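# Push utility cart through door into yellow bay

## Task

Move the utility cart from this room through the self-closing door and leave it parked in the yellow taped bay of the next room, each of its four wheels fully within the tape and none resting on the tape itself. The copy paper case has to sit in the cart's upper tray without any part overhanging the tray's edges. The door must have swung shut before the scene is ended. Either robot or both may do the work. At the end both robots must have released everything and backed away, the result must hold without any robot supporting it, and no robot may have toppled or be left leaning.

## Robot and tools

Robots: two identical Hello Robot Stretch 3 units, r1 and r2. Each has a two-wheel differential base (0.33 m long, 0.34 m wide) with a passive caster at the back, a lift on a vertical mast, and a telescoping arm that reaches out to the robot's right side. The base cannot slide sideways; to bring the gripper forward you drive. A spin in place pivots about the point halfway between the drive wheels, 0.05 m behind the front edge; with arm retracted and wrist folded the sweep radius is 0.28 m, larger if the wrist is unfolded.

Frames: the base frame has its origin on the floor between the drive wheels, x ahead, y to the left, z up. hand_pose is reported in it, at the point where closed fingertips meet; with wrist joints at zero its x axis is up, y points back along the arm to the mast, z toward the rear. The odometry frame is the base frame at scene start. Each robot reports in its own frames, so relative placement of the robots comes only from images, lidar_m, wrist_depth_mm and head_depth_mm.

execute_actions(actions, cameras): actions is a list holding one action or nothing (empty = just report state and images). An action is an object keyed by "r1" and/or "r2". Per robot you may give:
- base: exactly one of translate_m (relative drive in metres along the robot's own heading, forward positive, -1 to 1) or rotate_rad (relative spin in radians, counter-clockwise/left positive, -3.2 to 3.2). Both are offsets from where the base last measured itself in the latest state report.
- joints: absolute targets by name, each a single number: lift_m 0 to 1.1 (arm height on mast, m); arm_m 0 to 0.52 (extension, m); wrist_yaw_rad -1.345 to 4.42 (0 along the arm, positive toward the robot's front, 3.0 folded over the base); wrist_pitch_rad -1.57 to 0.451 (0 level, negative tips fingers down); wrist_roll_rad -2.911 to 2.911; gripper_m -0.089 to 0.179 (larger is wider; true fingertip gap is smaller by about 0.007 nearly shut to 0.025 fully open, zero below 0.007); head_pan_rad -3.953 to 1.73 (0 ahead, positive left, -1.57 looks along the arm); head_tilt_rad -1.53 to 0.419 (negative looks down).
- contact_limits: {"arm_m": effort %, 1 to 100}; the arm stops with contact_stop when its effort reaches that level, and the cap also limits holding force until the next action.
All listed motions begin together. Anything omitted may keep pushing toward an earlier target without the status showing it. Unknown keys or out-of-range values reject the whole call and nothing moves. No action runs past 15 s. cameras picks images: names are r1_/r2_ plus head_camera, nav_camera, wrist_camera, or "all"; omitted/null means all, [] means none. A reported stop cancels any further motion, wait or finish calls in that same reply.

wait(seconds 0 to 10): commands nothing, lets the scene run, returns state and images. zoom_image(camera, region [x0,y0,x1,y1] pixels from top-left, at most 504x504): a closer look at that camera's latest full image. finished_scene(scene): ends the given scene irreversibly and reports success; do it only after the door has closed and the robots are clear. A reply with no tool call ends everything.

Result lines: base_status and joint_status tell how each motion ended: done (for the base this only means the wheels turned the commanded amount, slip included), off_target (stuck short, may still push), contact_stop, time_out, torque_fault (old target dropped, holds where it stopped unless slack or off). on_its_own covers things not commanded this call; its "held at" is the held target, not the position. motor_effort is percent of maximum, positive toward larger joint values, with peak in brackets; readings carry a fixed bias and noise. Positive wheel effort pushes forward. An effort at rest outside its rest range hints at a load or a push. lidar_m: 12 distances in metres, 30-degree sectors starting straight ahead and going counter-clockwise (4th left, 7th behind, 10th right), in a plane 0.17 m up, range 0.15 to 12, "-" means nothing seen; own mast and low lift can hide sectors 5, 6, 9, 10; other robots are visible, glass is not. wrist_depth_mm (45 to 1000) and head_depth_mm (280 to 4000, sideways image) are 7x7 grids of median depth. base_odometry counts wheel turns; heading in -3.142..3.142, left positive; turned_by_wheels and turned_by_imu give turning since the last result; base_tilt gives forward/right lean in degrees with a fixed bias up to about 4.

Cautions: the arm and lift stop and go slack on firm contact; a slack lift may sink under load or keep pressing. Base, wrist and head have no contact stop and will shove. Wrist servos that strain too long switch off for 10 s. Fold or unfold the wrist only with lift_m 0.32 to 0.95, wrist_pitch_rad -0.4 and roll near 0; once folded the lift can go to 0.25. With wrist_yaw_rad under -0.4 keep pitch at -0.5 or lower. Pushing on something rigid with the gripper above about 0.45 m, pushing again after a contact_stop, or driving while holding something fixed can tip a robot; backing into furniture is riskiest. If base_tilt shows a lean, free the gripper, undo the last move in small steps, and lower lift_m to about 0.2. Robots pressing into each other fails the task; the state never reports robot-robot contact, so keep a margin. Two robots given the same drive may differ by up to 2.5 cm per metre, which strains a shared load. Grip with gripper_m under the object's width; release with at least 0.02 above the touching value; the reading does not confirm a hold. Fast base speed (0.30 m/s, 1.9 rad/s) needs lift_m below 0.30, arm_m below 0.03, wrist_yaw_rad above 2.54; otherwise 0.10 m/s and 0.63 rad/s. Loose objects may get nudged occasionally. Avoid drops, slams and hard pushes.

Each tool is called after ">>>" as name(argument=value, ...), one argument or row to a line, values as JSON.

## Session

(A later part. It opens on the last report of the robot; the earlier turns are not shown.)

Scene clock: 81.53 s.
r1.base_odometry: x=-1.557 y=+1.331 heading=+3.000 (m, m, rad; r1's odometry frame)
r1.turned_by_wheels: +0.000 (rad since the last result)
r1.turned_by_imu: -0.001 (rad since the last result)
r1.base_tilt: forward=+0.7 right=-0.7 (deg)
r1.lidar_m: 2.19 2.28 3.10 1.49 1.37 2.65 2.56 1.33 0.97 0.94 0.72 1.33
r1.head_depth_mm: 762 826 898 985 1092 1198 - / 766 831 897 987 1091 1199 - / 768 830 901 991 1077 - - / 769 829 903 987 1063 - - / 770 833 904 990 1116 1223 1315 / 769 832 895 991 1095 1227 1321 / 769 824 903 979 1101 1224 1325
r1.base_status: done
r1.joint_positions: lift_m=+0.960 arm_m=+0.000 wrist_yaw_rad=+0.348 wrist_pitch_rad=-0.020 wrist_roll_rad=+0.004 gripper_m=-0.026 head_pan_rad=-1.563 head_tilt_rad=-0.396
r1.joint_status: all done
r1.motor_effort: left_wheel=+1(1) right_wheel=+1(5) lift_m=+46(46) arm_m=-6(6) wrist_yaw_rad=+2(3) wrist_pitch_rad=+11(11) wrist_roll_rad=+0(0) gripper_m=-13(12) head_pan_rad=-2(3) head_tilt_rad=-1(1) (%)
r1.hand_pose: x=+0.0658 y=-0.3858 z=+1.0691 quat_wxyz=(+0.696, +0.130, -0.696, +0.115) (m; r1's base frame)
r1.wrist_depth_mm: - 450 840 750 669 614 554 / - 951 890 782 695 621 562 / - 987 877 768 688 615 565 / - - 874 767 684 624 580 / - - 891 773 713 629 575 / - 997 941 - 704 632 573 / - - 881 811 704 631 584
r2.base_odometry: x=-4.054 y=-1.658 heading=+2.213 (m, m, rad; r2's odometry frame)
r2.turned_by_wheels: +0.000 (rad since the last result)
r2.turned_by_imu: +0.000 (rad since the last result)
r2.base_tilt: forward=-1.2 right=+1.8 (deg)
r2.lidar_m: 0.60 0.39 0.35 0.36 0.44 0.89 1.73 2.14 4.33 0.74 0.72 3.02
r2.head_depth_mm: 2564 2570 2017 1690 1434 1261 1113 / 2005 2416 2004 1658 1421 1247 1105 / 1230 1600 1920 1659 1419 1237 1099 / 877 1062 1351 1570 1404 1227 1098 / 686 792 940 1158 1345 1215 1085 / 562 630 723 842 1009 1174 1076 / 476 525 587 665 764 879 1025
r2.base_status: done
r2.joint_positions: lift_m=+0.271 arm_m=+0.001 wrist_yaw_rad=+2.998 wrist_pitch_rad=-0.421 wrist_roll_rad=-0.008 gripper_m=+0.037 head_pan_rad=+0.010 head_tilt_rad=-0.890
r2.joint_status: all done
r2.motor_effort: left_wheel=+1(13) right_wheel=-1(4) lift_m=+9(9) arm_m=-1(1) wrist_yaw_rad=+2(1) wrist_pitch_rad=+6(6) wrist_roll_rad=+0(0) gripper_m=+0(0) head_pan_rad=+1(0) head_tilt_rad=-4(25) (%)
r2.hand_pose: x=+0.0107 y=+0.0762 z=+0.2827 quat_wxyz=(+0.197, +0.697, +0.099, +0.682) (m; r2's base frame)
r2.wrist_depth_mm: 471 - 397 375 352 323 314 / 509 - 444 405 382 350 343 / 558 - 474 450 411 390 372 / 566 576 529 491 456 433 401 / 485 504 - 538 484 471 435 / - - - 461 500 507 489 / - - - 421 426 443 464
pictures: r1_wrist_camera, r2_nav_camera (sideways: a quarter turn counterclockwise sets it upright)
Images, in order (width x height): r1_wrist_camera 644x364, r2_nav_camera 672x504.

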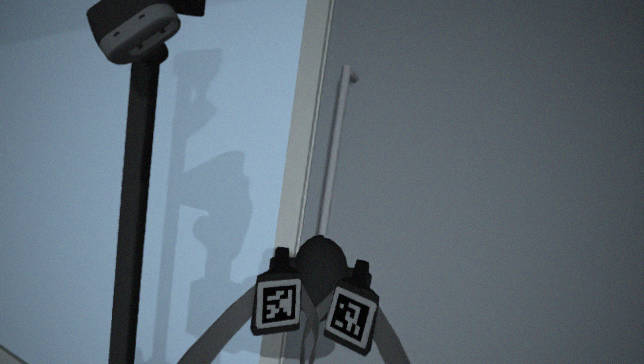

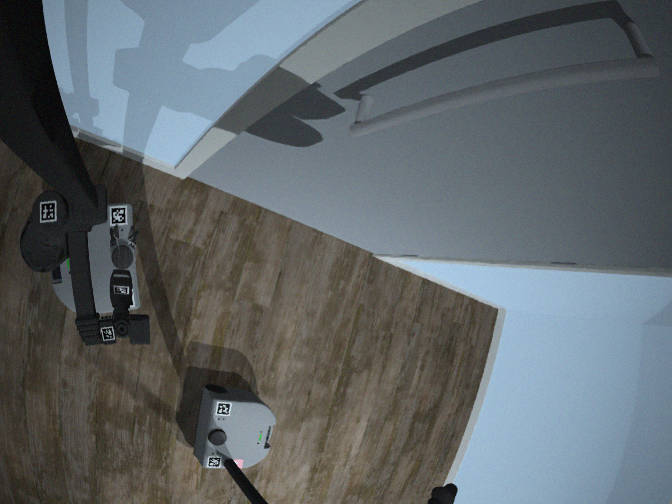

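Slipped. Regrip deeper.

>>> execute_actions(
  actions=[
    {"r1":{"base":{"translate_m":0.272},"joints":{"arm_m":0.4,"wrist_yaw_rad":0,"gripper_m":0.1}},"r2":{"base":{"translate_m":-0.2}}},
  ],
  cameras=[],
)

>>> execute_actions(
  actions=[
    {"r1":{"joints":{"arm_m":0.507}}},
  ],
  cameras=[],
)

>>> execute_actions(
  actions=[
    {"r1":{"joints":{"gripper_m":-0.05}}},
  ],
  cameras=[],
)

>>> execute_actions(
  actions=[
    {"r1":{"joints":{"arm_m":0.38}}},
  ],
  cameras=["r1_wrist_camera"],
)

Scene clock: 93.37 s.
r1.base_odometry: x=-1.826 y=+1.370 heading=+3.000 (m, m, rad; r1's odometry frame)
r1.turned_by_wheels: +0.000 (rad since the last result)
r1.turned_by_imu: -0.002 (rad since the last result)
r1.base_tilt: forward=+0.7 right=-0.7 (deg)
r1.lidar_m: 1.92 2.00 2.73 4.83 1.69 2.92 2.83 1.33 0.97 0.92 0.61 1.33
r1.head_depth_mm: 764 828 889 - 1094 1219 1306 / 767 829 878 999 1090 1220 1317 / 767 832 879 1015 1089 1224 1312 / 768 821 889 991 1093 1232 1317 / 762 822 902 989 1095 1229 1320 / 768 833 902 991 1097 1231 1318 / 770 832 903 993 1105 1235 1326
r1.base_status: done
r1.joint_positions: lift_m=+0.960 arm_m=+0.400 wrist_yaw_rad=+0.002 wrist_pitch_rad=-0.020 wrist_roll_rad=+0.004 gripper_m=+0.100 head_pan_rad=-1.563 head_tilt_rad=-0.396
r1.joint_status: all done
r1.motor_effort: left_wheel=+0(5) right_wheel=+1(6) lift_m=+46(46) arm_m=+6(8) wrist_yaw_rad=-1(2) wrist_pitch_rad=+11(11) wrist_roll_rad=+0(0) gripper_m=+0(82) head_pan_rad=-4(3) head_tilt_rad=-2(2) (%)
r1.hand_pose: x=-0.0210 y=-0.8002 z=+1.0691 quat_wxyz=(+0.706, +0.008, -0.708, -0.007) (m; r1's base frame)
r1.wrist_depth_mm: 296 293 279 288 282 279 274 / 303 300 284 291 288 283 279 / 310 305 287 297 291 288 285 / 314 312 293 302 297 292 288 / 318 317 309 305 301 298 295 / 328 321 316 310 307 303 298 / 334 327 322 318 315 309 301
r2.base_odometry: x=-3.934 y=-1.818 heading=+2.213 (m, m, rad; r2's odometry frame)
r2.turned_by_wheels: +0.000 (rad since the last result)
r2.turned_by_imu: +0.001 (rad since the last result)
r2.base_tilt: forward=-1.2 right=+1.7 (deg)
r2.lidar_m: 0.72 0.47 0.43 0.43 0.53 1.08 1.55 1.92 3.86 0.60 0.60 3.20
r2.head_depth_mm: 310 356 2031 1680 1442 1247 1073 / 2211 365 1961 1669 1429 1249 1108 / 356 371 1934 1658 1416 1235 1106 / 991 385 1621 1629 1414 1230 1089 / 817 904 1144 1406 1376 1231 1092 / 652 738 882 1028 1221 1215 1080 / 579 592 714 804 915 1074 1069
r2.base_status: done
r2.joint_positions: lift_m=+0.271 arm_m=+0.001 wrist_yaw_rad=+2.998 wrist_pitch_rad=-0.421 wrist_roll_rad=-0.008 gripper_m=+0.037 head_pan_rad=+0.010 head_tilt_rad=-0.890
r2.joint_status: not commanded
r2.motor_effort: left_wheel=+1(9) right_wheel=-2(6) lift_m=+9(9) arm_m=+0(1) wrist_yaw_rad=+1(1) wrist_pitch_rad=+6(6) wrist_roll_rad=+0(0) gripper_m=+0(0) head_pan_rad=+0(0) head_tilt_rad=-4(3) (%)
r2.hand_pose: x=+0.0107 y=+0.0762 z=+0.2827 quat_wxyz=(+0.197, +0.697, +0.099, +0.682) (m; r2's base frame)
r2.wrist_depth_mm: 555 - 479 440 415 392 374 / 610 - 523 482 453 424 398 / 637 - 563 537 496 465 431 / 568 572 605 564 539 509 471 / 486 499 - 550 561 549 526 / - - - 462 499 520 544 / - - - 420 430 450 462
pictures: none
No camera images: the call's "cameras" was empty. Leave "cameras" out to get every camera's image.

Scene clock: 95.40 s.
r1.base_odometry: x=-1.826 y=+1.370 heading=+3.000 (m, m, rad; r1's odometry frame)
r1.turned_by_wheels: +0.000 (rad since the last result)
r1.turned_by_imu: -0.001 (rad since the last result)
r1.base_tilt: forward=+0.6 right=-0.7 (deg)
r1.lidar_m: 1.92 1.99 2.74 4.85 1.69 2.92 2.82 1.33 0.97 0.93 0.60 1.33
r1.head_depth_mm: 765 824 886 - 1093 1220 1308 / 765 827 880 1001 1095 1219 1309 / 766 827 - 1001 1091 1227 1314 / 768 819 882 988 1095 1223 1316 / 763 819 900 986 1095 1224 1319 / 767 830 903 990 1098 1231 1325 / 767 833 905 994 1099 1227 1328
r1.base_status: not commanded
r1.joint_positions: lift_m=+0.960 arm_m=+0.507 wrist_yaw_rad=+0.002 wrist_pitch_rad=-0.020 wrist_roll_rad=+0.004 gripper_m=+0.100 head_pan_rad=-1.563 head_tilt_rad=-0.396
r1.joint_status: all done
r1.motor_effort: left_wheel=+1(1) right_wheel=+1(1) lift_m=+46(46) arm_m=+6(7) wrist_yaw_rad=-2(1) wrist_pitch_rad=+11(11) wrist_roll_rad=+0(0) gripper_m=+0(0) head_pan_rad=-3(4) head_tilt_rad=-1(1) (%)
r1.hand_pose: x=-0.0210 y=-0.9072 z=+1.0691 quat_wxyz=(+0.706, +0.008, -0.708, -0.007) (m; r1's base frame)
r1.wrist_depth_mm: 189 174 184 182 180 177 175 / 192 177 187 184 183 180 178 / 196 179 191 125 186 184 181 / 200 183 195 190 189 186 183 / 204 186 199 129 193 190 187 / 207 191 201 196 196 192 190 / 211 193 206 200 201 196 193
r2.base_odometry: x=-3.934 y=-1.818 heading=+2.213 (m, m, rad; r2's odometry frame)
r2.turned_by_wheels: +0.000 (rad since the last result)
r2.turned_by_imu: +0.000 (rad since the last result)
r2.base_tilt: forward=-1.2 right=+1.8 (deg)
r2.lidar_m: 0.72 0.46 0.43 0.43 0.53 1.09 1.55 1.91 3.88 0.61 0.60 3.20
r2.head_depth_mm: 365 2548 2020 1674 1440 1258 1077 / 1946 2535 2012 1674 1432 1250 1103 / 362 1789 1981 1648 1414 1235 1101 / 340 385 1646 1638 1387 1225 1095 / 817 401 1143 1406 1387 1235 1092 / 362 429 877 1022 1236 1215 1079 / 561 617 712 804 910 1073 1075
r2.base_status: not commanded
r2.joint_positions: lift_m=+0.271 arm_m=+0.001 wrist_yaw_rad=+2.998 wrist_pitch_rad=-0.421 wrist_roll_rad=-0.008 gripper_m=+0.037 head_pan_rad=+0.010 head_tilt_rad=-0.890
r2.joint_status: not commanded
r2.motor_effort: left_wheel=+1(1) right_wheel=-1(2) lift_m=+8(9) arm_m=-1(1) wrist_yaw_rad=+0(0) wrist_pitch_rad=+6(6) wrist_roll_rad=+0(0) gripper_m=+0(0) head_pan_rad=+0(0) head_tilt_rad=-3(4) (%)
r2.hand_pose: x=+0.0107 y=+0.0762 z=+0.2827 quat_wxyz=(+0.197, +0.697, +0.099, +0.682) (m; r2's base frame)
r2.wrist_depth_mm: 552 - 470 440 420 399 372 / 620 - 520 480 449 427 401 / 638 - 568 531 496 462 425 / 568 578 607 574 552 510 472 / 478 504 - 560 562 553 512 / - - - 466 504 518 541 / - - - 421 418 451 471
pictures: none
No camera images: the call's "cameras" was empty. Leave "cameras" out to get every camera's image.

Scene clock: 97.40 s.
r1.base_odometry: x=-1.826 y=+1.370 heading=+3.000 (m, m, rad; r1's odometry frame)
r1.turned_by_wheels: +0.000 (rad since the last result)
r1.turned_by_imu: +0.000 (rad since the last result)
r1.base_tilt: forward=+0.6 right=-0.6 (deg)
r1.lidar_m: 1.92 1.99 2.74 4.83 1.69 2.93 2.83 1.33 0.97 0.93 0.61 1.33
r1.head_depth_mm: 764 827 889 - 1093 1221 1304 / 766 828 877 996 1089 1217 1315 / 766 831 - 1001 1091 1227 1317 / 767 819 899 989 1095 1227 1311 / 758 818 897 992 1091 1222 1320 / 768 831 903 990 1097 1224 1319 / 772 829 902 991 1099 1229 1327
r1.base_status: not commanded
r1.joint_positions: lift_m=+0.960 arm_m=+0.507 wrist_yaw_rad=+0.002 wrist_pitch_rad=-0.018 wrist_roll_rad=+0.004 gripper_m=-0.049 head_pan_rad=-1.563 head_tilt_rad=-0.396
r1.joint_status: all done
r1.motor_effort: left_wheel=+2(3) right_wheel=-2(2) lift_m=+46(46) arm_m=+0(6) wrist_yaw_rad=-2(1) wrist_pitch_rad=+10(11) wrist_roll_rad=+0(0) gripper_m=-27(100) head_pan_rad=-1(2) head_tilt_rad=-1(2) (%)
r1.hand_pose: x=-0.0210 y=-0.9078 z=+1.0696 quat_wxyz=(+0.706, +0.007, -0.708, -0.006) (m; r1's base frame)
r1.wrist_depth_mm: 188 173 183 181 179 176 173 / 191 176 186 183 181 180 177 / 196 179 190 123 185 182 180 / 198 182 193 190 188 185 183 / 201 186 197 126 191 189 186 / 205 189 201 126 195 192 188 / 209 192 205 131 197 195 193
r2.base_odometry: x=-3.934 y=-1.818 heading=+2.213 (m, m, rad; r2's odometry frame)
r2.turned_by_wheels: +0.000 (rad since the last result)
r2.turned_by_imu: +0.000 (rad since the last result)
r2.base_tilt: forward=-1.0 right=+1.7 (deg)
r2.lidar_m: 0.72 0.47 0.43 0.43 0.53 1.09 1.55 1.92 3.89 0.60 0.60 3.19
r2.head_depth_mm: 365 2539 2018 1684 1434 1241 1076 / 1941 2516 1996 1663 1435 1244 1106 / 367 1769 1955 1653 1411 1238 1097 / 340 384 1658 1646 1420 1226 1091 / 819 401 1145 1387 1377 1219 1084 / 358 428 878 1029 1227 1216 1080 / 567 627 714 808 912 1076 1072
r2.base_status: not commanded
r2.joint_positions: lift_m=+0.271 arm_m=+0.001 wrist_yaw_rad=+2.998 wrist_pitch_rad=-0.421 wrist_roll_rad=-0.008 gripper_m=+0.037 head_pan_rad=+0.010 head_tilt_rad=-0.890
r2.joint_status: not commanded
r2.motor_effort: left_wheel=+1(1) right_wheel=-1(1) lift_m=+9(9) arm_m=-1(1) wrist_yaw_rad=+1(1) wrist_pitch_rad=+6(6) wrist_roll_rad=+0(0) gripper_m=+0(0) head_pan_rad=+1(0) head_tilt_rad=-4(4) (%)
r2.hand_pose: x=+0.0107 y=+0.0762 z=+0.2827 quat_wxyz=(+0.197, +0.697, +0.099, +0.682) (m; r2's base frame)
r2.wrist_depth_mm: 559 - 477 443 419 392 372 / 608 - 527 493 454 425 396 / 648 - 559 529 494 465 429 / 562 579 617 570 534 503 471 / 483 496 - 551 565 539 517 / - - - 462 501 522 546 / - - - 416 428 447 466
pictures: none
No camera images: the call's "cameras" was empty. Leave "cameras" out to get every camera's image.

Scene clock: 99.70 s.
r1.base_odometry: x=-1.826 y=+1.370 heading=+2.999 (m, m, rad; r1's odometry frame)
r1.turned_by_wheels: -0.001 (rad since the last result)
r1.turned_by_imu: -0.010 (rad since the last result)
r1.base_tilt: forward=+0.6 right=-0.6 (deg)
r1.lidar_m: 1.92 1.99 2.70 4.85 1.66 2.94 2.83 1.34 0.87 0.81 0.60 1.31
r1.head_depth_mm: 680 735 794 - 989 1103 1233 / 671 727 773 886 958 1078 1225 / 663 711 756 884 946 1060 1203 / 654 708 773 864 962 1170 1269 / 747 815 888 988 1091 1223 1315 / 767 827 898 984 1092 1222 1317 / 765 832 904 991 1090 1223 1330
r1.base_status: not commanded
r1.joint_positions: lift_m=+0.960 arm_m=+0.381 wrist_yaw_rad=-0.026 wrist_pitch_rad=-0.019 wrist_roll_rad=+0.004 gripper_m=-0.040 head_pan_rad=-1.563 head_tilt_rad=-0.396
r1.joint_status: all done
r1.on_its_own: gripper_m is held at -0.041, not at your -0.050, by its stall guard, which is still easing; right_wheel is at rest, and its effort (+19) is outside its rest range (-18 to +18); wrist_yaw_rad is at rest, and its effort (+20) is outside its rest range (-12 to +12)
r1.motor_effort: left_wheel=-6(9) right_wheel=+19(21) lift_m=+46(46) arm_m=-11(18) wrist_yaw_rad=+20(22) wrist_pitch_rad=+10(11) wrist_roll_rad=+0(0) gripper_m=-24(26) head_pan_rad=-3(2) head_tilt_rad=-1(2) (%)
r1.hand_pose: x=-0.0281 y=-0.7814 z=+1.0693 quat_wxyz=(+0.706, -0.002, -0.708, -0.016) (m; r1's base frame)
r1.wrist_depth_mm: 306 307 175 177 186 193 198 / 311 311 177 180 190 197 203 / 318 315 181 183 194 200 209 / 321 320 184 125 198 205 215 / 329 326 189 128 201 211 218 / 335 334 190 126 207 215 225 / 341 337 196 133 213 220 229
r2.base_odometry: x=-3.934 y=-1.818 heading=+2.213 (m, m, rad; r2's odometry frame)
r2.turned_by_wheels: +0.000 (rad since the last result)
r2.turned_by_imu: +0.000 (rad since the last result)
r2.base_tilt: forward=-1.1 right=+1.7 (deg)
r2.lidar_m: 0.50 0.45 0.43 0.43 0.53 1.09 1.54 1.92 3.87 0.60 0.60 3.20
r2.head_depth_mm: 316 346 1956 1691 1432 1251 1077 / 2465 376 1954 1665 1426 1243 1107 / 337 376 1924 1638 1407 1241 1099 / 963 437 1553 1592 1417 1231 1098 / 658 495 886 1074 1316 1223 1099 / 435 500 590 707 908 1196 1085 / 401 436 505 1499 1013 1074 1081
r2.base_status: not commanded
r2.joint_positions: lift_m=+0.271 arm_m=+0.001 wrist_yaw_rad=+2.998 wrist_pitch_rad=-0.421 wrist_roll_rad=-0.008 gripper_m=+0.037 head_pan_rad=+0.010 head_tilt_rad=-0.890
r2.joint_status: not commanded
r2.motor_effort: left_wheel=+1(1) right_wheel=-1(1) lift_m=+9(9) arm_m=-1(1) wrist_yaw_rad=+1(1) wrist_pitch_rad=+6(6) wrist_roll_rad=-1(0) gripper_m=+0(0) head_pan_rad=+0(1) head_tilt_rad=-4(4) (%)
r2.hand_pose: x=+0.0107 y=+0.0762 z=+0.2827 quat_wxyz=(+0.197, +0.697, +0.099, +0.682) (m; r2's base frame)
r2.wrist_depth_mm: 548 - 466 448 418 401 370 / 613 - 515 489 458 427 397 / 641 - 574 530 495 456 429 / 562 574 599 576 538 506 483 / 478 497 - 544 570 544 618 / - - - 464 498 518 436 / - - - 419 429 448 453
pictures: r1_wrist_camera
Images, in order (width x height): r1_wrist_camera 644x364.

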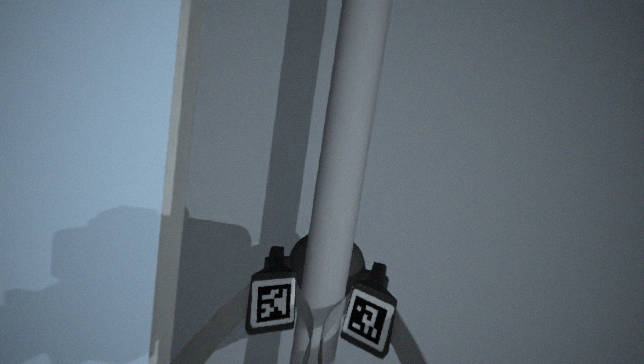

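>>> execute_actions(
  actions=[
    {"r1":{"base":{"translate_m":-0.05},"joints":{"arm_m":0.25}}},
  ],
  cameras=[],
)

>>> execute_actions(
  actions=[
    {"r1":{"base":{"translate_m":-0.09},"joints":{"arm_m":0.12,"wrist_yaw_rad":0.12}}},
  ],
  cameras=[],
)

>>> execute_actions(
  actions=[
    {"r1":{"base":{"translate_m":-0.11},"joints":{"arm_m":0.0,"wrist_yaw_rad":0.24}},"r2":{"base":{"translate_m":0.2}}},
  ],
  cameras=["r1_wrist_camera","r2_nav_camera"],
)

Scene clock: 108.33 s.
r1.base_odometry: x=-1.777 y=+1.363 heading=+2.999 (m, m, rad; r1's odometry frame)
r1.turned_by_wheels: +0.000 (rad since the last result)
r1.turned_by_imu: -0.001 (rad since the last result)
r1.base_tilt: forward=+0.6 right=-0.6 (deg)
r1.lidar_m: 1.97 2.04 2.78 1.86 1.70 2.89 2.78 1.32 0.77 0.66 0.64 1.32
r1.head_depth_mm: 592 642 699 - 875 974 1124 / 574 623 670 - 849 930 1066 / 559 600 646 - 817 888 1010 / 543 579 635 691 765 865 1009 / 540 600 867 976 1077 1227 1313 / 765 828 902 989 1090 1226 1320 / 765 830 903 993 1093 1232 1329
r1.base_status: done
r1.joint_positions: lift_m=+0.960 arm_m=+0.251 wrist_yaw_rad=+0.017 wrist_pitch_rad=-0.021 wrist_roll_rad=+0.004 gripper_m=-0.034 head_pan_rad=-1.563 head_tilt_rad=-0.396
r1.joint_status: all done
r1.on_its_own: gripper_m is held at -0.035, not at your -0.050, by its stall guard, which is not easing now
r1.motor_effort: left_wheel=+2(23) right_wheel=-1(53) lift_m=+46(46) arm_m=-13(16) wrist_yaw_rad=+2(65) wrist_pitch_rad=+12(12) wrist_roll_rad=+0(0) gripper_m=-20(27) head_pan_rad=-3(2) head_tilt_rad=-2(1) (%)
r1.hand_pose: x=-0.0171 y=-0.6516 z=+1.0688 quat_wxyz=(+0.706, +0.014, -0.708, -0.002) (m; r1's base frame)
r1.wrist_depth_mm: 450 443 169 174 190 204 220 / 459 454 172 178 194 208 224 / 468 462 176 124 200 215 231 / 468 471 180 187 205 220 239 / 488 479 184 127 210 226 246 / 495 486 186 127 219 234 254 / 503 498 194 131 225 240 262
r2.base_odometry: x=-3.934 y=-1.818 heading=+2.213 (m, m, rad; r2's odometry frame)
r2.turned_by_wheels: +0.000 (rad since the last result)
r2.turned_by_imu: +0.001 (rad since the last result)
r2.base_tilt: forward=-1.2 right=+1.8 (deg)
r2.lidar_m: 0.40 0.47 0.43 0.43 0.53 1.09 1.55 1.92 3.84 0.82 0.63 3.20
r2.head_depth_mm: 2749 408 2023 1689 1426 1237 1098 / 2444 2268 1996 1658 1423 1259 1117 / 1203 447 1884 1643 1415 1241 1096 / 460 476 807 1525 1389 1240 1102 / 320 377 469 628 1314 1202 1096 / 3087 2357 1937 1610 1389 1219 1087 / 3091 2357 1918 1601 1012 1072 1072
r2.base_status: not commanded
r2.joint_positions: lift_m=+0.271 arm_m=+0.001 wrist_yaw_rad=+2.998 wrist_pitch_rad=-0.421 wrist_roll_rad=-0.008 gripper_m=+0.037 head_pan_rad=+0.010 head_tilt_rad=-0.890
r2.joint_status: not commanded
r2.motor_effort: left_wheel=+1(1) right_wheel=-1(1) lift_m=+8(9) arm_m=-1(1) wrist_yaw_rad=+1(1) wrist_pitch_rad=+6(6) wrist_roll_rad=-1(0) gripper_m=+0(0) head_pan_rad=+0(0) head_tilt_rad=-4(4) (%)
r2.hand_pose: x=+0.0107 y=+0.0762 z=+0.2827 quat_wxyz=(+0.197, +0.697, +0.099, +0.682) (m; r2's base frame)
r2.wrist_depth_mm: 565 - 473 444 419 395 374 / 609 - 516 486 456 428 399 / 656 - 573 525 495 464 430 / 564 587 606 571 544 502 486 / 475 505 - 543 558 548 636 / - - - 464 491 511 540 / - - - 425 423 447 464
pictures: none
No camera images: the call's "cameras" was empty. Leave "cameras" out to get every camera's image.

Scene clock: 111.10 s.
r1.base_odometry: x=-1.688 y=+1.350 heading=+2.999 (m, m, rad; r1's odometry frame)
r1.turned_by_wheels: +0.000 (rad since the last result)
r1.turned_by_imu: -0.023 (rad since the last result)
r1.base_tilt: forward=+0.7 right=-0.7 (deg)
r1.lidar_m: 2.05 2.12 2.84 1.77 1.62 2.81 2.69 1.37 0.68 0.52 0.71 0.69
r1.head_depth_mm: 517 564 618 670 - - 1023 / 491 532 581 622 - - 926 / 466 503 547 586 - - 841 / 444 467 505 548 604 688 773 / 424 456 491 531 586 669 1244 / 406 443 501 957 1083 1223 1314 / 755 822 897 985 1084 1216 1328
r1.base_status: done
r1.joint_positions: lift_m=+0.960 arm_m=+0.121 wrist_yaw_rad=+0.179 wrist_pitch_rad=-0.023 wrist_roll_rad=+0.004 gripper_m=-0.034 head_pan_rad=-1.563 head_tilt_rad=-0.396
r1.joint_status: wrist_yaw_rad off_target (ended at +0.179, target +0.120); the others done
r1.on_its_own: wrist_yaw_rad is held at +0.179, not at your +0.120, by its stall guard, which is not easing now; gripper_m is held at -0.035, not at your -0.050, by its stall guard, which is not easing now
r1.motor_effort: left_wheel=+3(14) right_wheel=-6(38) lift_m=+46(46) arm_m=-10(22) wrist_yaw_rad=+1(52) wrist_pitch_rad=+12(13) wrist_roll_rad=+0(0) gripper_m=-20(24) head_pan_rad=-2(3) head_tilt_rad=-1(1) (%)
r1.hand_pose: x=+0.0240 y=-0.5172 z=+1.0684 quat_wxyz=(+0.704, +0.072, -0.705, +0.055) (m; r1's base frame)
r1.wrist_depth_mm: 698 663 168 174 191 205 222 / 700 673 172 176 196 212 229 / 709 676 176 123 201 218 237 / 738 686 179 185 207 223 245 / 728 700 184 127 212 231 253 / 760 710 185 127 221 237 260 / 777 720 194 131 228 244 271
r2.base_odometry: x=-3.934 y=-1.818 heading=+2.213 (m, m, rad; r2's odometry frame)
r2.turned_by_wheels: +0.000 (rad since the last result)
r2.turned_by_imu: +0.000 (rad since the last result)
r2.base_tilt: forward=-1.0 right=+1.8 (deg)
r2.lidar_m: 0.43 0.47 0.43 0.43 0.53 1.09 1.55 1.92 3.87 2.08 0.69 0.41
r2.head_depth_mm: 319 368 1851 1677 1437 1226 1107 / 393 397 459 1552 1428 1250 1106 / 628 637 646 654 863 1218 1104 / 1215 1427 1615 1564 1345 1208 1097 / 3146 2446 1946 1612 1400 1222 1091 / 3182 2373 1920 1604 1378 1211 1085 / 3160 2383 1920 1600 1013 1072 1072
r2.base_status: not commanded
r2.joint_positions: lift_m=+0.271 arm_m=+0.001 wrist_yaw_rad=+2.998 wrist_pitch_rad=-0.421 wrist_roll_rad=-0.008 gripper_m=+0.037 head_pan_rad=+0.010 head_tilt_rad=-0.890
r2.joint_status: not commanded
r2.motor_effort: left_wheel=+1(1) right_wheel=-1(1) lift_m=+9(9) arm_m=-1(1) wrist_yaw_rad=+0(1) wrist_pitch_rad=+6(6) wrist_roll_rad=+0(0) gripper_m=+0(0) head_pan_rad=+1(0) head_tilt_rad=-4(4) (%)
r2.hand_pose: x=+0.0107 y=+0.0762 z=+0.2827 quat_wxyz=(+0.197, +0.697, +0.099, +0.682) (m; r2's base frame)
r2.wrist_depth_mm: 560 - 472 446 418 396 375 / 599 - 520 490 449 428 400 / 647 - 572 525 494 461 428 / 555 577 601 581 539 506 492 / 485 504 - 540 576 544 634 / - - - 458 496 518 550 / - - - 418 429 446 471
pictures: none
No camera images: the call's "cameras" was empty. Leave "cameras" out to get every camera's image.

Scene clock: 113.77 s.
r1.base_odometry: x=-1.579 y=+1.335 heading=+2.999 (m, m, rad; r1's odometry frame)
r1.turned_by_wheels: +0.000 (rad since the last result)
r1.turned_by_imu: +0.000 (rad since the last result)
r1.base_tilt: forward=+0.7 right=-0.6 (deg)
r1.lidar_m: 2.16 2.22 3.00 1.59 1.46 2.70 2.58 1.38 0.61 0.41 0.40 1.30
r1.head_depth_mm: 452 494 546 609 690 748 - / 416 453 495 547 611 680 - / 386 417 453 496 538 - - / 360 386 417 452 481 - - / 337 298 329 398 444 491 550 / 316 336 361 387 419 464 1255 / 299 317 339 371 1054 1220 1331
r1.base_status: done
r1.joint_positions: lift_m=+0.960 arm_m=+0.001 wrist_yaw_rad=+0.287 wrist_pitch_rad=-0.024 wrist_roll_rad=+0.004 gripper_m=-0.034 head_pan_rad=-1.563 head_tilt_rad=-0.396
r1.joint_status: wrist_yaw_rad off_target (ended at +0.287, target +0.240); the others done
r1.on_its_own: wrist_yaw_rad is held at +0.291, not at your +0.240, by its stall guard, which is not easing now; gripper_m is held at -0.035, not at your -0.050, by its stall guard, which is not easing now
r1.motor_effort: left_wheel=+2(7) right_wheel=-5(21) lift_m=+46(46) arm_m=-10(22) wrist_yaw_rad=+3(28) wrist_pitch_rad=+14(13) wrist_roll_rad=+0(0) gripper_m=-21(22) head_pan_rad=-2(3) head_tilt_rad=-1(1) (%)
r1.hand_pose: x=+0.0508 y=-0.3909 z=+1.0680 quat_wxyz=(+0.700, +0.110, -0.700, +0.092) (m; r1's base frame)
r1.wrist_depth_mm: 998 474 166 173 195 212 235 / - 604 169 176 200 219 243 / - 590 173 124 205 226 254 / - 610 177 184 212 234 260 / - 639 182 127 217 241 271 / - 620 183 127 227 247 281 / - 651 193 131 237 257 293
r2.base_odometry: x=-4.054 y=-1.658 heading=+2.213 (m, m, rad; r2's odometry frame)
r2.turned_by_wheels: +0.000 (rad since the last result)
r2.turned_by_imu: +0.000 (rad since the last result)
r2.base_tilt: forward=-1.1 right=+1.8 (deg)
r2.lidar_m: 0.69 3.58 0.35 0.36 0.44 0.90 1.73 2.14 4.35 0.70 0.35 0.37
r2.head_depth_mm: 494 517 546 578 612 680 1109 / 609 648 694 741 798 869 1072 / 794 865 947 1039 1145 1188 1104 / 1064 1215 1432 1556 1404 1230 1093 / 2960 2437 1929 1634 1393 1221 1089 / 3011 2379 1914 1622 1386 1215 1078 / 3124 2368 1909 1606 1376 1213 1028
r2.base_status: done
r2.joint_positions: lift_m=+0.271 arm_m=+0.001 wrist_yaw_rad=+2.998 wrist_pitch_rad=-0.421 wrist_roll_rad=-0.008 gripper_m=+0.037 head_pan_rad=+0.010 head_tilt_rad=-0.890
r2.joint_status: not commanded
r2.motor_effort: left_wheel=+1(13) right_wheel=-1(4) lift_m=+9(9) arm_m=-1(1) wrist_yaw_rad=+1(2) wrist_pitch_rad=+6(6) wrist_roll_rad=+0(0) gripper_m=+0(0) head_pan_rad=+0(0) head_tilt_rad=-4(3) (%)
r2.hand_pose: x=+0.0107 y=+0.0762 z=+0.2827 quat_wxyz=(+0.197, +0.697, +0.099, +0.682) (m; r2's base frame)
r2.wrist_depth_mm: 469 - 399 375 350 324 - / 513 - 438 412 383 362 - / 562 - 481 453 417 887 - / 556 560 524 498 454 734 784 / 478 497 - 536 498 619 655 / - - - 463 502 522 543 / - - - 421 419 449 468
pictures: r1_wrist_camera, r2_nav_camera (sideways: a quarter turn counterclockwise sets it upright)
Images, in order (width x height): r1_wrist_camera 644x364, r2_nav_camera 672x504.

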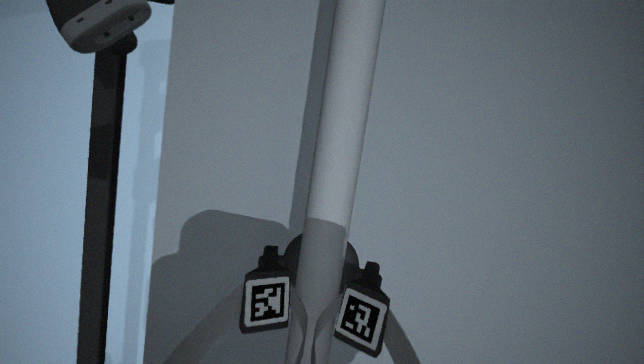

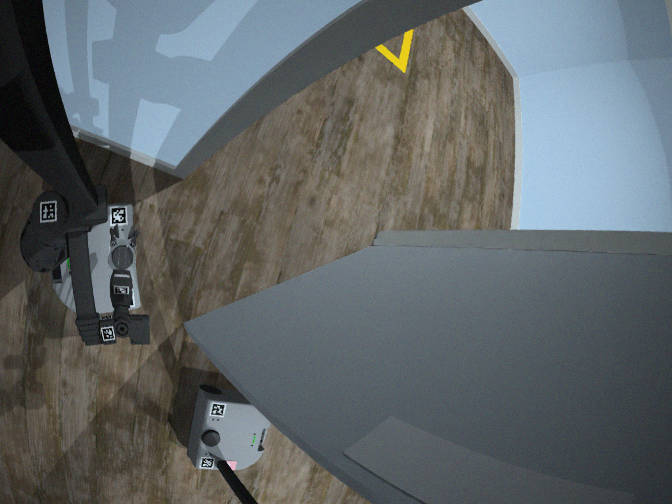

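>>> execute_actions(
  actions=[
    {"r2":{"base":{"translate_m":0.45}}},
  ],
  cameras=[],
)

>>> execute_actions(
  actions=[
    {"r1":{"joints":{"gripper_m":0.1,"lift_m":0.75}},"r2":{"base":{"rotate_rad":-1.15},"joints":{"lift_m":0.33}}},
  ],
  cameras=[],
)

>>> execute_actions(
  actions=[
    {"r1":{"joints":{"wrist_pitch_rad":-1.2}}},
  ],
  cameras=[],
)

>>> execute_actions(
  actions=[
    {"r1":{"base":{"rotate_rad":2.29},"joints":{"wrist_yaw_rad":1.57,"head_pan_rad":0,"head_tilt_rad":-0.8}}},
  ],
  cameras=[],
)

>>> execute_actions(
  actions=[
    {"r1":{"base":{"translate_m":0.95},"joints":{"wrist_pitch_rad":0,"wrist_roll_rad":1.57,"gripper_m":0.17,"lift_m":0.39}},"r2":{"base":{"translate_m":0.3}}},
  ],
  cameras=["r1_nav_camera","r2_nav_camera"],
)

Scene clock: 136.47 s.
r1.base_odometry: x=-1.579 y=+1.335 heading=+2.999 (m, m, rad; r1's odometry frame)
r1.turned_by_wheels: +0.000 (rad since the last result)
r1.turned_by_imu: -0.002 (rad since the last result)
r1.base_tilt: forward=+0.7 right=-0.7 (deg)
r1.lidar_m: 2.17 2.23 2.99 1.59 1.45 2.70 2.58 1.38 0.60 0.41 0.40 1.30
r1.head_depth_mm: 451 495 546 610 691 751 - / 416 452 496 547 612 678 - / 386 417 453 495 538 - - / 360 387 418 452 482 - - / 338 298 329 398 445 492 550 / 317 336 360 388 418 463 934 / 299 317 339 371 1063 1221 1335
r1.base_status: not commanded
r1.joint_positions: lift_m=+0.960 arm_m=+0.001 wrist_yaw_rad=+0.287 wrist_pitch_rad=-0.024 wrist_roll_rad=+0.004 gripper_m=-0.034 head_pan_rad=-1.563 head_tilt_rad=-0.396
r1.joint_status: not commanded
r1.on_its_own: wrist_yaw_rad is held at +0.291, not at your +0.240, by its stall guard, which is not easing now; gripper_m is held at -0.035, not at your -0.050, by its stall guard, which is not easing now
r1.motor_effort: left_wheel=+2(2) right_wheel=-6(5) lift_m=+46(46) arm_m=-10(10) wrist_yaw_rad=+3(3) wrist_pitch_rad=+13(14) wrist_roll_rad=+0(0) gripper_m=-21(21) head_pan_rad=-3(2) head_tilt_rad=-2(1) (%)
r1.hand_pose: x=+0.0508 y=-0.3909 z=+1.0680 quat_wxyz=(+0.700, +0.110, -0.700, +0.092) (m; r1's base frame)
r1.wrist_depth_mm: - 898 165 173 196 213 236 / - 890 170 177 200 219 244 / - 925 174 123 205 227 253 / - 928 177 184 211 232 260 / - 935 181 127 218 241 270 / - 962 183 127 227 249 282 / - 976 193 131 237 260 294
r2.base_odometry: x=-4.324 y=-1.297 heading=+2.213 (m, m, rad; r2's odometry frame)
r2.turned_by_wheels: +0.000 (rad since the last result)
r2.turned_by_imu: +0.001 (rad since the last result)
r2.base_tilt: forward=-1.1 right=+1.7 (deg)
r2.lidar_m: 0.48 3.27 3.10 3.14 0.33 0.48 2.15 2.67 0.25 0.22 0.22 0.26
r2.head_depth_mm: 334 352 371 392 415 440 471 / 412 440 469 503 542 588 639 / 540 586 637 704 783 879 1006 / 674 778 915 1109 1318 1228 1098 / 2592 2410 1940 1621 1397 1227 1087 / 2728 2375 1930 1612 1384 1218 1083 / 2784 2403 1902 1606 1373 1205 1076
r2.base_status: done
r2.joint_positions: lift_m=+0.271 arm_m=+0.001 wrist_yaw_rad=+2.998 wrist_pitch_rad=-0.421 wrist_roll_rad=-0.008 gripper_m=+0.037 head_pan_rad=+0.010 head_tilt_rad=-0.890
r2.joint_status: not commanded
r2.motor_effort: left_wheel=+1(13) right_wheel=-1(4) lift_m=+9(9) arm_m=-1(0) wrist_yaw_rad=+0(0) wrist_pitch_rad=+6(6) wrist_roll_rad=+0(0) gripper_m=+0(0) head_pan_rad=+0(1) head_tilt_rad=-4(4) (%)
r2.hand_pose: x=+0.0107 y=+0.0762 z=+0.2827 quat_wxyz=(+0.197, +0.697, +0.099, +0.682) (m; r2's base frame)
r2.wrist_depth_mm: 270 - - - - - - / 295 - - - - - - / 327 - 771 845 888 942 - / 371 377 642 671 708 752 801 / 418 411 - 552 582 620 641 / - - - 458 510 510 541 / - - - 419 421 450 465
pictures: none
No camera images: the call's "cameras" was empty. Leave "cameras" out to get every camera's image.

Scene clock: 139.20 s.
r1.base_odometry: x=-1.579 y=+1.335 heading=+2.999 (m, m, rad; r1's odometry frame)
r1.turned_by_wheels: +0.000 (rad since the last result)
r1.turned_by_imu: -0.001 (rad since the last result)
r1.base_tilt: forward=+0.7 right=-0.7 (deg)
r1.lidar_m: 2.16 2.23 2.99 1.60 1.45 2.70 2.58 1.38 0.75 0.57 0.56 1.30
r1.head_depth_mm: 574 626 687 764 856 971 1133 / 545 591 645 710 791 891 1023 / 518 559 607 664 734 823 935 / 494 532 574 626 689 762 856 / 472 506 546 590 644 713 809 / 451 482 513 550 596 668 772 / 433 454 494 532 604 1216 1330
r1.base_status: not commanded
r1.joint_positions: lift_m=+0.750 arm_m=+0.000 wrist_yaw_rad=+0.293 wrist_pitch_rad=-0.019 wrist_roll_rad=+0.004 gripper_m=+0.100 head_pan_rad=-1.563 head_tilt_rad=-0.396
r1.joint_status: all done
r1.on_its_own: wrist_yaw_rad is held at +0.291, not at your +0.240, by its stall guard, which is not easing now
r1.motor_effort: left_wheel=+2(3) right_wheel=-2(5) lift_m=+24(41) arm_m=-6(10) wrist_yaw_rad=-2(3) wrist_pitch_rad=+10(36) wrist_roll_rad=+0(0) gripper_m=+0(80) head_pan_rad=-3(3) head_tilt_rad=-1(1) (%)
r1.hand_pose: x=+0.0524 y=-0.3903 z=+0.8603 quat_wxyz=(+0.699, +0.110, -0.700, +0.096) (m; r1's base frame)
r1.wrist_depth_mm: - 914 322 329 342 352 369 / - 912 331 338 350 364 374 / - 920 334 343 356 369 384 / - 951 341 350 367 377 390 / - 916 348 361 371 389 398 / - - 355 364 377 395 413 / - 953 360 375 385 402 420
r2.base_odometry: x=-4.324 y=-1.298 heading=+1.063 (m, m, rad; r2's odometry frame)
r2.turned_by_wheels: -1.150 (rad since the last result)
r2.turned_by_imu: -1.187 (rad since the last result)
r2.base_tilt: forward=-1.2 right=+1.7 (deg)
r2.lidar_m: - 0.15 0.23 2.97 3.10 3.10 0.32 0.32 2.12 0.19 0.15 -
r2.head_depth_mm: - - - - - - - / - - - - - - 333 / - - - - - - 400 / - - - - - - 446 / - - - - - - 578 / - - - - - 337 937 / - - - - - 369 1042
r2.base_status: done
r2.joint_positions: lift_m=+0.329 arm_m=+0.001 wrist_yaw_rad=+2.995 wrist_pitch_rad=-0.419 wrist_roll_rad=-0.007 gripper_m=+0.037 head_pan_rad=+0.010 head_tilt_rad=-0.892
r2.joint_status: all done
r2.motor_effort: left_wheel=+0(12) right_wheel=+6(32) lift_m=+33(40) arm_m=+0(2) wrist_yaw_rad=+2(15) wrist_pitch_rad=+5(7) wrist_roll_rad=+0(1) gripper_m=+0(0) head_pan_rad=+0(0) head_tilt_rad=-3(3) (%)
r2.hand_pose: x=+0.0115 y=+0.0764 z=+0.3420 quat_wxyz=(+0.197, +0.698, +0.097, +0.682) (m; r2's base frame)
r2.wrist_depth_mm: - - - - 732 262 154 / 982 - - - 683 241 147 / 767 - 905 945 563 223 140 / 646 - 737 758 469 208 134 / 554 563 - 625 364 194 128 / 481 513 - 537 287 183 123 / - - - 481 373 174 119
pictures: none
No camera images: the call's "cameras" was empty. Leave "cameras" out to get every camera's image.

Scene clock: 140.67 s.
r1.base_odometry: x=-1.579 y=+1.335 heading=+2.999 (m, m, rad; r1's odometry frame)
r1.turned_by_wheels: +0.000 (rad since the last result)
r1.turned_by_imu: +0.000 (rad since the last result)
r1.base_tilt: forward=+0.7 right=-0.7 (deg)
r1.lidar_m: 2.17 2.23 2.99 1.59 1.45 2.70 2.58 1.37 0.75 0.57 0.56 1.30
r1.head_depth_mm: 574 625 685 761 855 972 1127 / 544 591 645 712 792 893 1024 / 517 559 607 665 735 822 934 / 494 532 575 627 688 764 856 / 471 507 546 591 647 712 793 / 452 482 514 549 594 668 771 / 434 454 495 532 604 1225 1333
r1.base_status: not commanded
r1.joint_positions: lift_m=+0.750 arm_m=+0.000 wrist_yaw_rad=+0.293 wrist_pitch_rad=-1.201 wrist_roll_rad=+0.004 gripper_m=+0.100 head_pan_rad=-1.563 head_tilt_rad=-0.396
r1.joint_status: all done
r1.on_its_own: wrist_yaw_rad is held at +0.291, not at your +0.240, by its stall guard, which is not easing now
r1.motor_effort: left_wheel=+2(2) right_wheel=-2(2) lift_m=+25(24) arm_m=-6(6) wrist_yaw_rad=-1(1) wrist_pitch_rad=+1(9) wrist_roll_rad=+0(0) gripper_m=+0(0) head_pan_rad=-2(3) head_tilt_rad=-1(2) (%)
r1.hand_pose: x=-0.0014 y=-0.2125 z=+0.6415 quat_wxyz=(+0.635, +0.480, -0.520, -0.312) (m; r1's base frame)
r1.wrist_depth_mm: 989 - - 499 497 497 512 / 967 944 967 625 632 644 655 / 921 923 934 860 870 882 893 / 865 876 860 874 867 860 855 / 831 818 835 832 825 842 825 / 783 807 779 793 789 793 798 / 753 750 749 - 750 760 759
r2.base_odometry: x=-4.324 y=-1.298 heading=+1.063 (m, m, rad; r2's odometry frame)
r2.turned_by_wheels: +0.000 (rad since the last result)
r2.turned_by_imu: +0.000 (rad since the last result)
r2.base_tilt: forward=-1.1 right=+1.8 (deg)
r2.lidar_m: - 0.15 0.23 2.97 3.11 3.10 0.32 0.32 2.12 0.19 0.15 -
r2.head_depth_mm: - - - - - - - / - - - - - - 333 / - - - - - - 399 / - - - - - - 444 / - - - - - - 578 / - - - - - 337 942 / - - - - - 370 1039
r2.base_status: not commanded
r2.joint_positions: lift_m=+0.329 arm_m=+0.001 wrist_yaw_rad=+2.995 wrist_pitch_rad=-0.419 wrist_roll_rad=-0.007 gripper_m=+0.037 head_pan_rad=+0.010 head_tilt_rad=-0.892
r2.joint_status: not commanded
r2.motor_effort: left_wheel=+0(0) right_wheel=+6(6) lift_m=+34(34) arm_m=+0(0) wrist_yaw_rad=+3(2) wrist_pitch_rad=+5(5) wrist_roll_rad=-1(0) gripper_m=+0(0) head_pan_rad=+0(0) head_tilt_rad=-3(2) (%)
r2.hand_pose: x=+0.0115 y=+0.0764 z=+0.3420 quat_wxyz=(+0.197, +0.698, +0.097, +0.682) (m; r2's base frame)
r2.wrist_depth_mm: - - - - 741 262 155 / 962 - - - 681 240 147 / 755 - 901 958 561 223 140 / 645 - 740 773 470 209 134 / 554 570 - 628 363 195 129 / 487 516 - 535 290 184 123 / - - - 478 375 173 119
pictures: none
No camera images: the call's "cameras" was empty. Leave "cameras" out to get every camera's image.

Scene clock: 145.23 s.
r1.base_odometry: x=-1.579 y=+1.335 heading=-0.994 (m, m, rad; r1's odometry frame)
r1.turned_by_wheels: +2.290 (rad since the last result)
r1.turned_by_imu: +2.293 (rad since the last result)
r1.base_tilt: forward=+0.7 right=-0.7 (deg)
r1.lidar_m: 1.40 2.60 2.27 1.12 0.65 0.56 1.04 1.63 2.16 2.39 3.75 1.33
r1.head_depth_mm: 1318 1544 1828 1663 1428 1247 1099 / 1454 1678 1859 1681 1429 1252 1111 / 3210 2427 1930 1701 1452 1256 1118 / 3400 2604 2067 1700 1455 1265 1117 / 3181 2623 2090 1719 1459 1276 1122 / 2928 2690 2098 1739 1477 1280 1129 / 2652 2705 2136 1740 1481 1282 1135
r1.base_status: done
r1.joint_positions: lift_m=+0.750 arm_m=+0.000 wrist_yaw_rad=+1.567 wrist_pitch_rad=-1.202 wrist_roll_rad=+0.004 gripper_m=+0.100 head_pan_rad=-0.007 head_tilt_rad=-0.790
r1.joint_status: all done
r1.motor_effort: left_wheel=+0(4) right_wheel=+3(7) lift_m=+24(24) arm_m=-6(6) wrist_yaw_rad=+3(4) wrist_pitch_rad=+1(1) wrist_roll_rad=+0(0) gripper_m=+1(0) head_pan_rad=+3(37) head_tilt_rad=-5(29) (%)
r1.hand_pose: x=+0.0485 y=-0.1459 z=+0.6414 quat_wxyz=(+0.695, +0.695, -0.132, +0.127) (m; r1's base frame)
r1.wrist_depth_mm: - 994 - - - - - / 961 966 962 936 969 991 969 / 901 923 923 923 905 905 923 / 855 848 860 856 881 866 875 / 834 836 831 843 827 829 832 / 798 804 - 800 800 818 786 / 756 - - 753 748 755 762
r2.base_odometry: x=-4.324 y=-1.298 heading=+1.063 (m, m, rad; r2's odometry frame)
r2.turned_by_wheels: +0.000 (rad since the last result)
r2.turned_by_imu: +0.001 (rad since the last result)
r2.base_tilt: forward=-1.1 right=+1.7 (deg)
r2.lidar_m: - 0.15 0.23 2.97 3.09 3.10 0.31 0.32 2.12 0.19 0.15 -
r2.head_depth_mm: - - - - - - - / - - - - - - 333 / - - - - - - 400 / - - - - - - 446 / - - - - - - 578 / - - - - - 337 940 / - - - - - 369 1038
r2.base_status: not commanded
r2.joint_positions: lift_m=+0.329 arm_m=+0.001 wrist_yaw_rad=+2.995 wrist_pitch_rad=-0.419 wrist_roll_rad=-0.007 gripper_m=+0.037 head_pan_rad=+0.010 head_tilt_rad=-0.892
r2.joint_status: not commanded
r2.motor_effort: left_wheel=+0(0) right_wheel=+6(5) lift_m=+34(33) arm_m=+0(0) wrist_yaw_rad=+3(2) wrist_pitch_rad=+5(5) wrist_roll_rad=+0(0) gripper_m=+0(0) head_pan_rad=-1(0) head_tilt_rad=-3(3) (%)
r2.hand_pose: x=+0.0115 y=+0.0764 z=+0.3420 quat_wxyz=(+0.197, +0.698, +0.097, +0.682) (m; r2's base frame)
r2.wrist_depth_mm: - - - - 746 262 155 / 969 - - - 678 240 147 / 786 - 899 952 559 224 140 / 642 - 736 752 472 207 134 / 543 560 - 627 366 194 129 / 481 507 - 540 294 184 123 / - - - 486 382 173 119
pictures: none
No camera images: the call's "cameras" was empty. Leave "cameras" out to get every camera's image.

Scene clock: 155.87 s.
r1.base_odometry: x=-1.061 y=+0.538 heading=-0.994 (m, m, rad; r1's odometry frame)
r1.turned_by_wheels: +0.000 (rad since the last result)
r1.turned_by_imu: +0.000 (rad since the last result)
r1.base_tilt: forward=+0.7 right=-0.8 (deg)
r1.lidar_m: 2.43 1.99 1.97 2.04 1.67 1.19 1.15 2.79 2.77 3.06 0.51 0.53
r1.head_depth_mm: 3424 2550 752 1044 1184 1177 1104 / 3341 2567 1967 1568 1290 1257 1108 / 3086 2587 2061 1684 1446 1265 1111 / 2765 2617 2065 1720 1458 1263 1118 / 2468 2543 2093 1724 1457 1273 1124 / 2201 2396 2103 1724 1470 1284 1132 / 2019 2219 2118 1743 1475 1283 1138
r1.base_status: done
r1.joint_positions: lift_m=+0.390 arm_m=+0.000 wrist_yaw_rad=+1.568 wrist_pitch_rad=-0.024 wrist_roll_rad=+1.569 gripper_m=+0.170 head_pan_rad=-0.007 head_tilt_rad=-0.790
r1.joint_status: all done
r1.motor_effort: left_wheel=+0(4) right_wheel=+2(9) lift_m=+24(25) arm_m=-6(6) wrist_yaw_rad=+2(3) wrist_pitch_rad=+13(13) wrist_roll_rad=+0(2) gripper_m=+1(84) head_pan_rad=+4(5) head_tilt_rad=-4(5) (%)
r1.hand_pose: x=+0.2342 y=-0.1462 z=+0.4987 quat_wxyz=(+0.010, +0.706, -0.708, -0.008) (m; r1's base frame)
r1.wrist_depth_mm: - 423 691 377 - 782 482 / - 519 - 456 - 717 448 / - - - 604 - 683 442 / - - - - - 634 599 / - - - - - 913 608 / - - - - - 941 590 / - - - - - - 548
r2.base_odometry: x=-4.178 y=-1.035 heading=+1.063 (m, m, rad; r2's odometry frame)
r2.turned_by_wheels: +0.000 (rad since the last result)
r2.turned_by_imu: -0.005 (rad since the last result)
r2.base_tilt: forward=-1.1 right=+1.8 (deg)
r2.lidar_m: - - 0.15 0.19 3.32 3.32 0.61 0.75 2.32 0.26 0.15 -
r2.head_depth_mm: - - - - - - - / - - - - - - - / - - - - - - - / - - - - - - - / - - - - - - - / - - - - - - - / - - - - - - -
r2.base_status: done
r2.joint_positions: lift_m=+0.329 arm_m=+0.001 wrist_yaw_rad=+3.004 wrist_pitch_rad=-0.419 wrist_roll_rad=-0.007 gripper_m=+0.037 head_pan_rad=-0.006 head_tilt_rad=-0.901
r2.joint_status: not commanded
r2.motor_effort: left_wheel=+11(17) right_wheel=+4(16) lift_m=+34(33) arm_m=+0(0) wrist_yaw_rad=-3(11) wrist_pitch_rad=+6(6) wrist_roll_rad=-1(0) gripper_m=+2(2) head_pan_rad=+9(12) head_tilt_rad=+0(3) (%)
r2.hand_pose: x=+0.0095 y=+0.0767 z=+0.3420 quat_wxyz=(+0.194, +0.697, +0.100, +0.683) (m; r2's base frame)
r2.wrist_depth_mm: - - - 319 140 90 66 / 937 - - 314 140 90 66 / 773 - 889 316 139 90 66 / 643 663 746 313 140 89 66 / 547 558 - 385 129 90 66 / 482 501 - 345 120 89 66 / - - - 230 151 90 66
pictures: r1_nav_camera (sideways: a quarter turn counterclockwise sets it upright), r2_nav_camera (sideways: a quarter turn counterclockwise sets it upright)
Images, in order (width x height): r1_nav_camera 672x504, r2_nav_camera 672x504.

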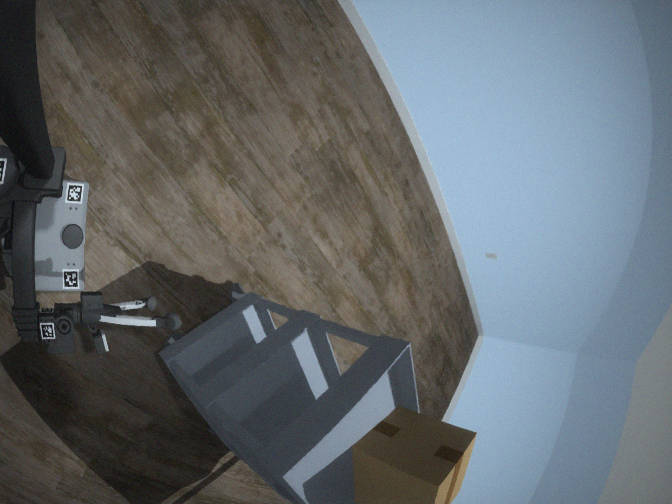

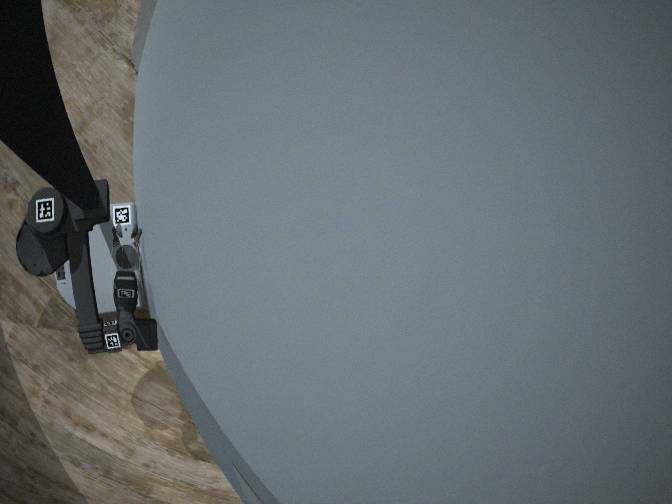

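>>> execute_actions(
  actions=[
    {"r1":{"base":{"rotate_rad":-0.17},"joints":{"wrist_yaw_rad":1.2}},"r2":{"base":{"translate_m":0.5}}},
  ],
  cameras=[],
)

>>> execute_actions(
  actions=[
    {"r1":{"base":{"translate_m":0.29}},"r2":{"base":{"rotate_rad":0.95}}},
  ],
  cameras=["r1_nav_camera","r1_wrist_camera"],
)

Scene clock: 169.30 s.
r1.base_odometry: x=-1.061 y=+0.538 heading=-1.164 (m, m, rad; r1's odometry frame)
r1.turned_by_wheels: -0.170 (rad since the last result)
r1.turned_by_imu: -0.173 (rad since the last result)
r1.base_tilt: forward=+0.7 right=-0.7 (deg)
r1.lidar_m: 0.64 2.04 1.97 2.06 1.73 0.66 1.89 2.37 2.77 2.89 0.68 0.51
r1.head_depth_mm: 3389 884 771 1016 942 1147 1114 / 3409 2559 754 1064 1238 1235 1109 / 3506 2558 917 1074 1344 1265 1120 / 3424 2603 2071 1711 1450 1272 1124 / 3031 2639 2082 1708 1460 1275 1127 / 2629 2665 2111 1726 1470 1284 1134 / 2324 2473 2102 1745 1483 1291 1136
r1.base_status: done
r1.joint_positions: lift_m=+0.390 arm_m=+0.000 wrist_yaw_rad=+1.203 wrist_pitch_rad=-0.024 wrist_roll_rad=+1.569 gripper_m=+0.170 head_pan_rad=-0.007 head_tilt_rad=-0.790
r1.joint_status: all done
r1.motor_effort: left_wheel=+3(6) right_wheel=-2(6) lift_m=+25(24) arm_m=-6(6) wrist_yaw_rad=-2(2) wrist_pitch_rad=+13(13) wrist_roll_rad=+0(1) gripper_m=+1(0) head_pan_rad=+4(3) head_tilt_rad=-4(4) (%)
r1.hand_pose: x=+0.2172 y=-0.2373 z=+0.4987 quat_wxyz=(+0.008, +0.566, -0.824, -0.009) (m; r1's base frame)
r1.wrist_depth_mm: - - - - - - 681 / - 527 755 - - 841 652 / 389 389 729 483 - 696 585 / - 427 682 372 374 558 410 / - 537 - 418 - 610 358 / - 589 - 492 - 652 418 / - - - 621 - 684 543
r2.base_odometry: x=-3.935 y=-0.598 heading=+1.064 (m, m, rad; r2's odometry frame)
r2.turned_by_wheels: +0.001 (rad since the last result)
r2.turned_by_imu: +0.144 (rad since the last result)
r2.base_tilt: forward=-1.1 right=+1.6 (deg)
r2.lidar_m: 0.16 0.15 0.15 0.18 0.36 3.64 1.08 1.70 2.71 3.28 0.94 0.25
r2.head_depth_mm: - - 328 1643 1262 1235 1112 / - - - 373 1386 1247 1097 / - - - 321 471 1185 1092 / - - - - 359 627 1078 / - - - - 310 438 939 / - - - - - 344 570 / - - - - - 303 411
r2.base_status: translate_m off_target (by the wheels' count: +0.4999 of +0.5000)
r2.joint_positions: lift_m=+0.329 arm_m=+0.001 wrist_yaw_rad=+3.002 wrist_pitch_rad=-0.419 wrist_roll_rad=-0.007 gripper_m=+0.037 head_pan_rad=+0.003 head_tilt_rad=-0.902
r2.joint_status: not commanded
r2.on_its_own: left_wheel is at rest, and its effort (+44) is outside its rest range (-18 to +18)
r2.motor_effort: left_wheel=+44(89) right_wheel=+1(13) lift_m=+33(34) arm_m=+0(0) wrist_yaw_rad=-2(3) wrist_pitch_rad=+6(5) wrist_roll_rad=+0(1) gripper_m=+0(2) head_pan_rad=+3(22) head_tilt_rad=+1(6) (%)
r2.hand_pose: x=+0.0099 y=+0.0766 z=+0.3420 quat_wxyz=(+0.195, +0.697, +0.099, +0.682) (m; r2's base frame)
r2.wrist_depth_mm: - - 283 221 178 150 130 / 968 - 313 237 189 158 135 / 765 - 340 257 200 166 142 / 641 653 386 278 215 176 148 / 557 561 - 331 224 187 156 / 487 512 - 348 233 198 165 / - - - 350 286 212 173
pictures: none
No camera images: the call's "cameras" was empty. Leave "cameras" out to get every camera's image.

Scene clock: 173.33 s.
r1.base_odometry: x=-0.946 y=+0.272 heading=-1.164 (m, m, rad; r1's odometry frame)
r1.turned_by_wheels: +0.000 (rad since the last result)
r1.turned_by_imu: +0.000 (rad since the last result)
r1.base_tilt: forward=+0.7 right=-0.7 (deg)
r1.lidar_m: 0.42 1.89 1.83 1.90 1.99 0.94 1.38 2.73 2.91 0.36 0.33 0.33
r1.head_depth_mm: 3250 2532 2001 641 548 788 990 / 3373 2548 2028 610 873 986 1077 / 3484 2590 2051 1659 1383 1196 1116 / 3183 2597 2065 1713 1461 1265 1126 / 2786 2621 2086 1722 1474 1269 1128 / 2433 2540 2110 1726 1472 1280 1130 / 2146 2310 2109 1742 1479 1287 1134
r1.base_status: done
r1.joint_positions: lift_m=+0.390 arm_m=+0.000 wrist_yaw_rad=+1.203 wrist_pitch_rad=-0.024 wrist_roll_rad=+1.569 gripper_m=+0.170 head_pan_rad=-0.007 head_tilt_rad=-0.790
r1.joint_status: not commanded
r1.motor_effort: left_wheel=+2(6) right_wheel=-2(2) lift_m=+25(24) arm_m=-6(6) wrist_yaw_rad=-2(3) wrist_pitch_rad=+13(13) wrist_roll_rad=+0(1) gripper_m=+0(1) head_pan_rad=+4(3) head_tilt_rad=-4(5) (%)
r1.hand_pose: x=+0.2171 y=-0.2373 z=+0.4987 quat_wxyz=(+0.008, +0.566, -0.824, -0.009) (m; r1's base frame)
r1.wrist_depth_mm: 292 403 530 101 98 96 480 / 303 415 561 111 108 108 459 / 313 432 657 123 118 609 446 / 319 457 - 138 133 655 432 / 330 533 - 158 154 606 424 / 320 - - 183 190 573 402 / 351 - - 220 - 980 382
r2.base_odometry: x=-3.935 y=-0.598 heading=+2.013 (m, m, rad; r2's odometry frame)
r2.turned_by_wheels: +0.949 (rad since the last result)
r2.turned_by_imu: +0.742 (rad since the last result)
r2.base_tilt: forward=-1.0 right=+1.8 (deg)
r2.lidar_m: - 0.15 0.16 3.62 1.05 1.05 2.64 2.79 4.01 0.19 0.15 -
r2.head_depth_mm: - - - - - - - / - - - - - - - / - - - - - - 371 / - - - - - - 425 / - - - - - - 484 / - - - - - - 584 / - - - - - - 742
r2.base_status: done
r2.joint_positions: lift_m=+0.330 arm_m=+0.001 wrist_yaw_rad=+2.984 wrist_pitch_rad=-0.418 wrist_roll_rad=-0.007 gripper_m=+0.037 head_pan_rad=+0.003 head_tilt_rad=-0.897
r2.joint_status: not commanded
r2.motor_effort: left_wheel=-6(38) right_wheel=+12(27) lift_m=+31(34) arm_m=+0(0) wrist_yaw_rad=+10(9) wrist_pitch_rad=+6(5) wrist_roll_rad=-1(1) gripper_m=+0(1) head_pan_rad=+4(11) head_tilt_rad=-1(4) (%)
r2.hand_pose: x=+0.0140 y=+0.0761 z=+0.3422 quat_wxyz=(+0.201, +0.698, +0.093, +0.681) (m; r2's base frame)
r2.wrist_depth_mm: - - - - 345 161 106 / 955 - - - 314 154 103 / 760 - 916 940 287 148 100 / 632 - 747 743 267 142 97 / 546 564 - 633 228 137 95 / 480 510 - 533 195 133 93 / - - - 470 252 129 91
pictures: r1_nav_camera (sideways: a quarter turn counterclockwise sets it upright), r1_wrist_camera
Images, in order (width x height): r1_nav_camera 672x504, r1_wrist_camera 644x364.

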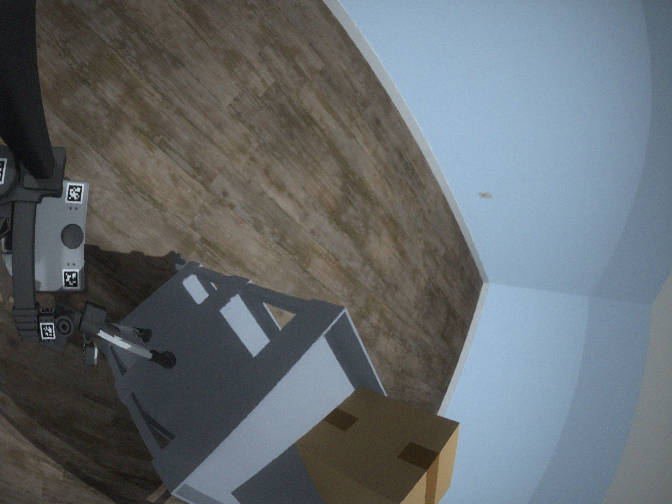

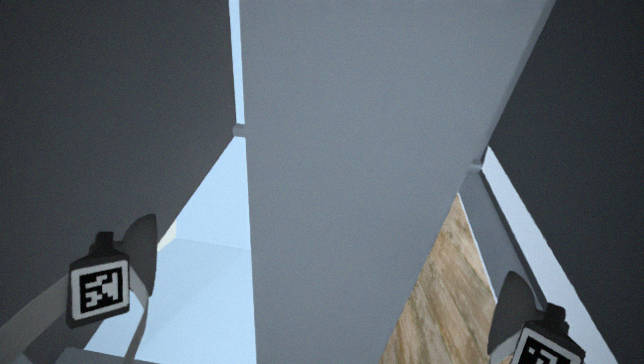

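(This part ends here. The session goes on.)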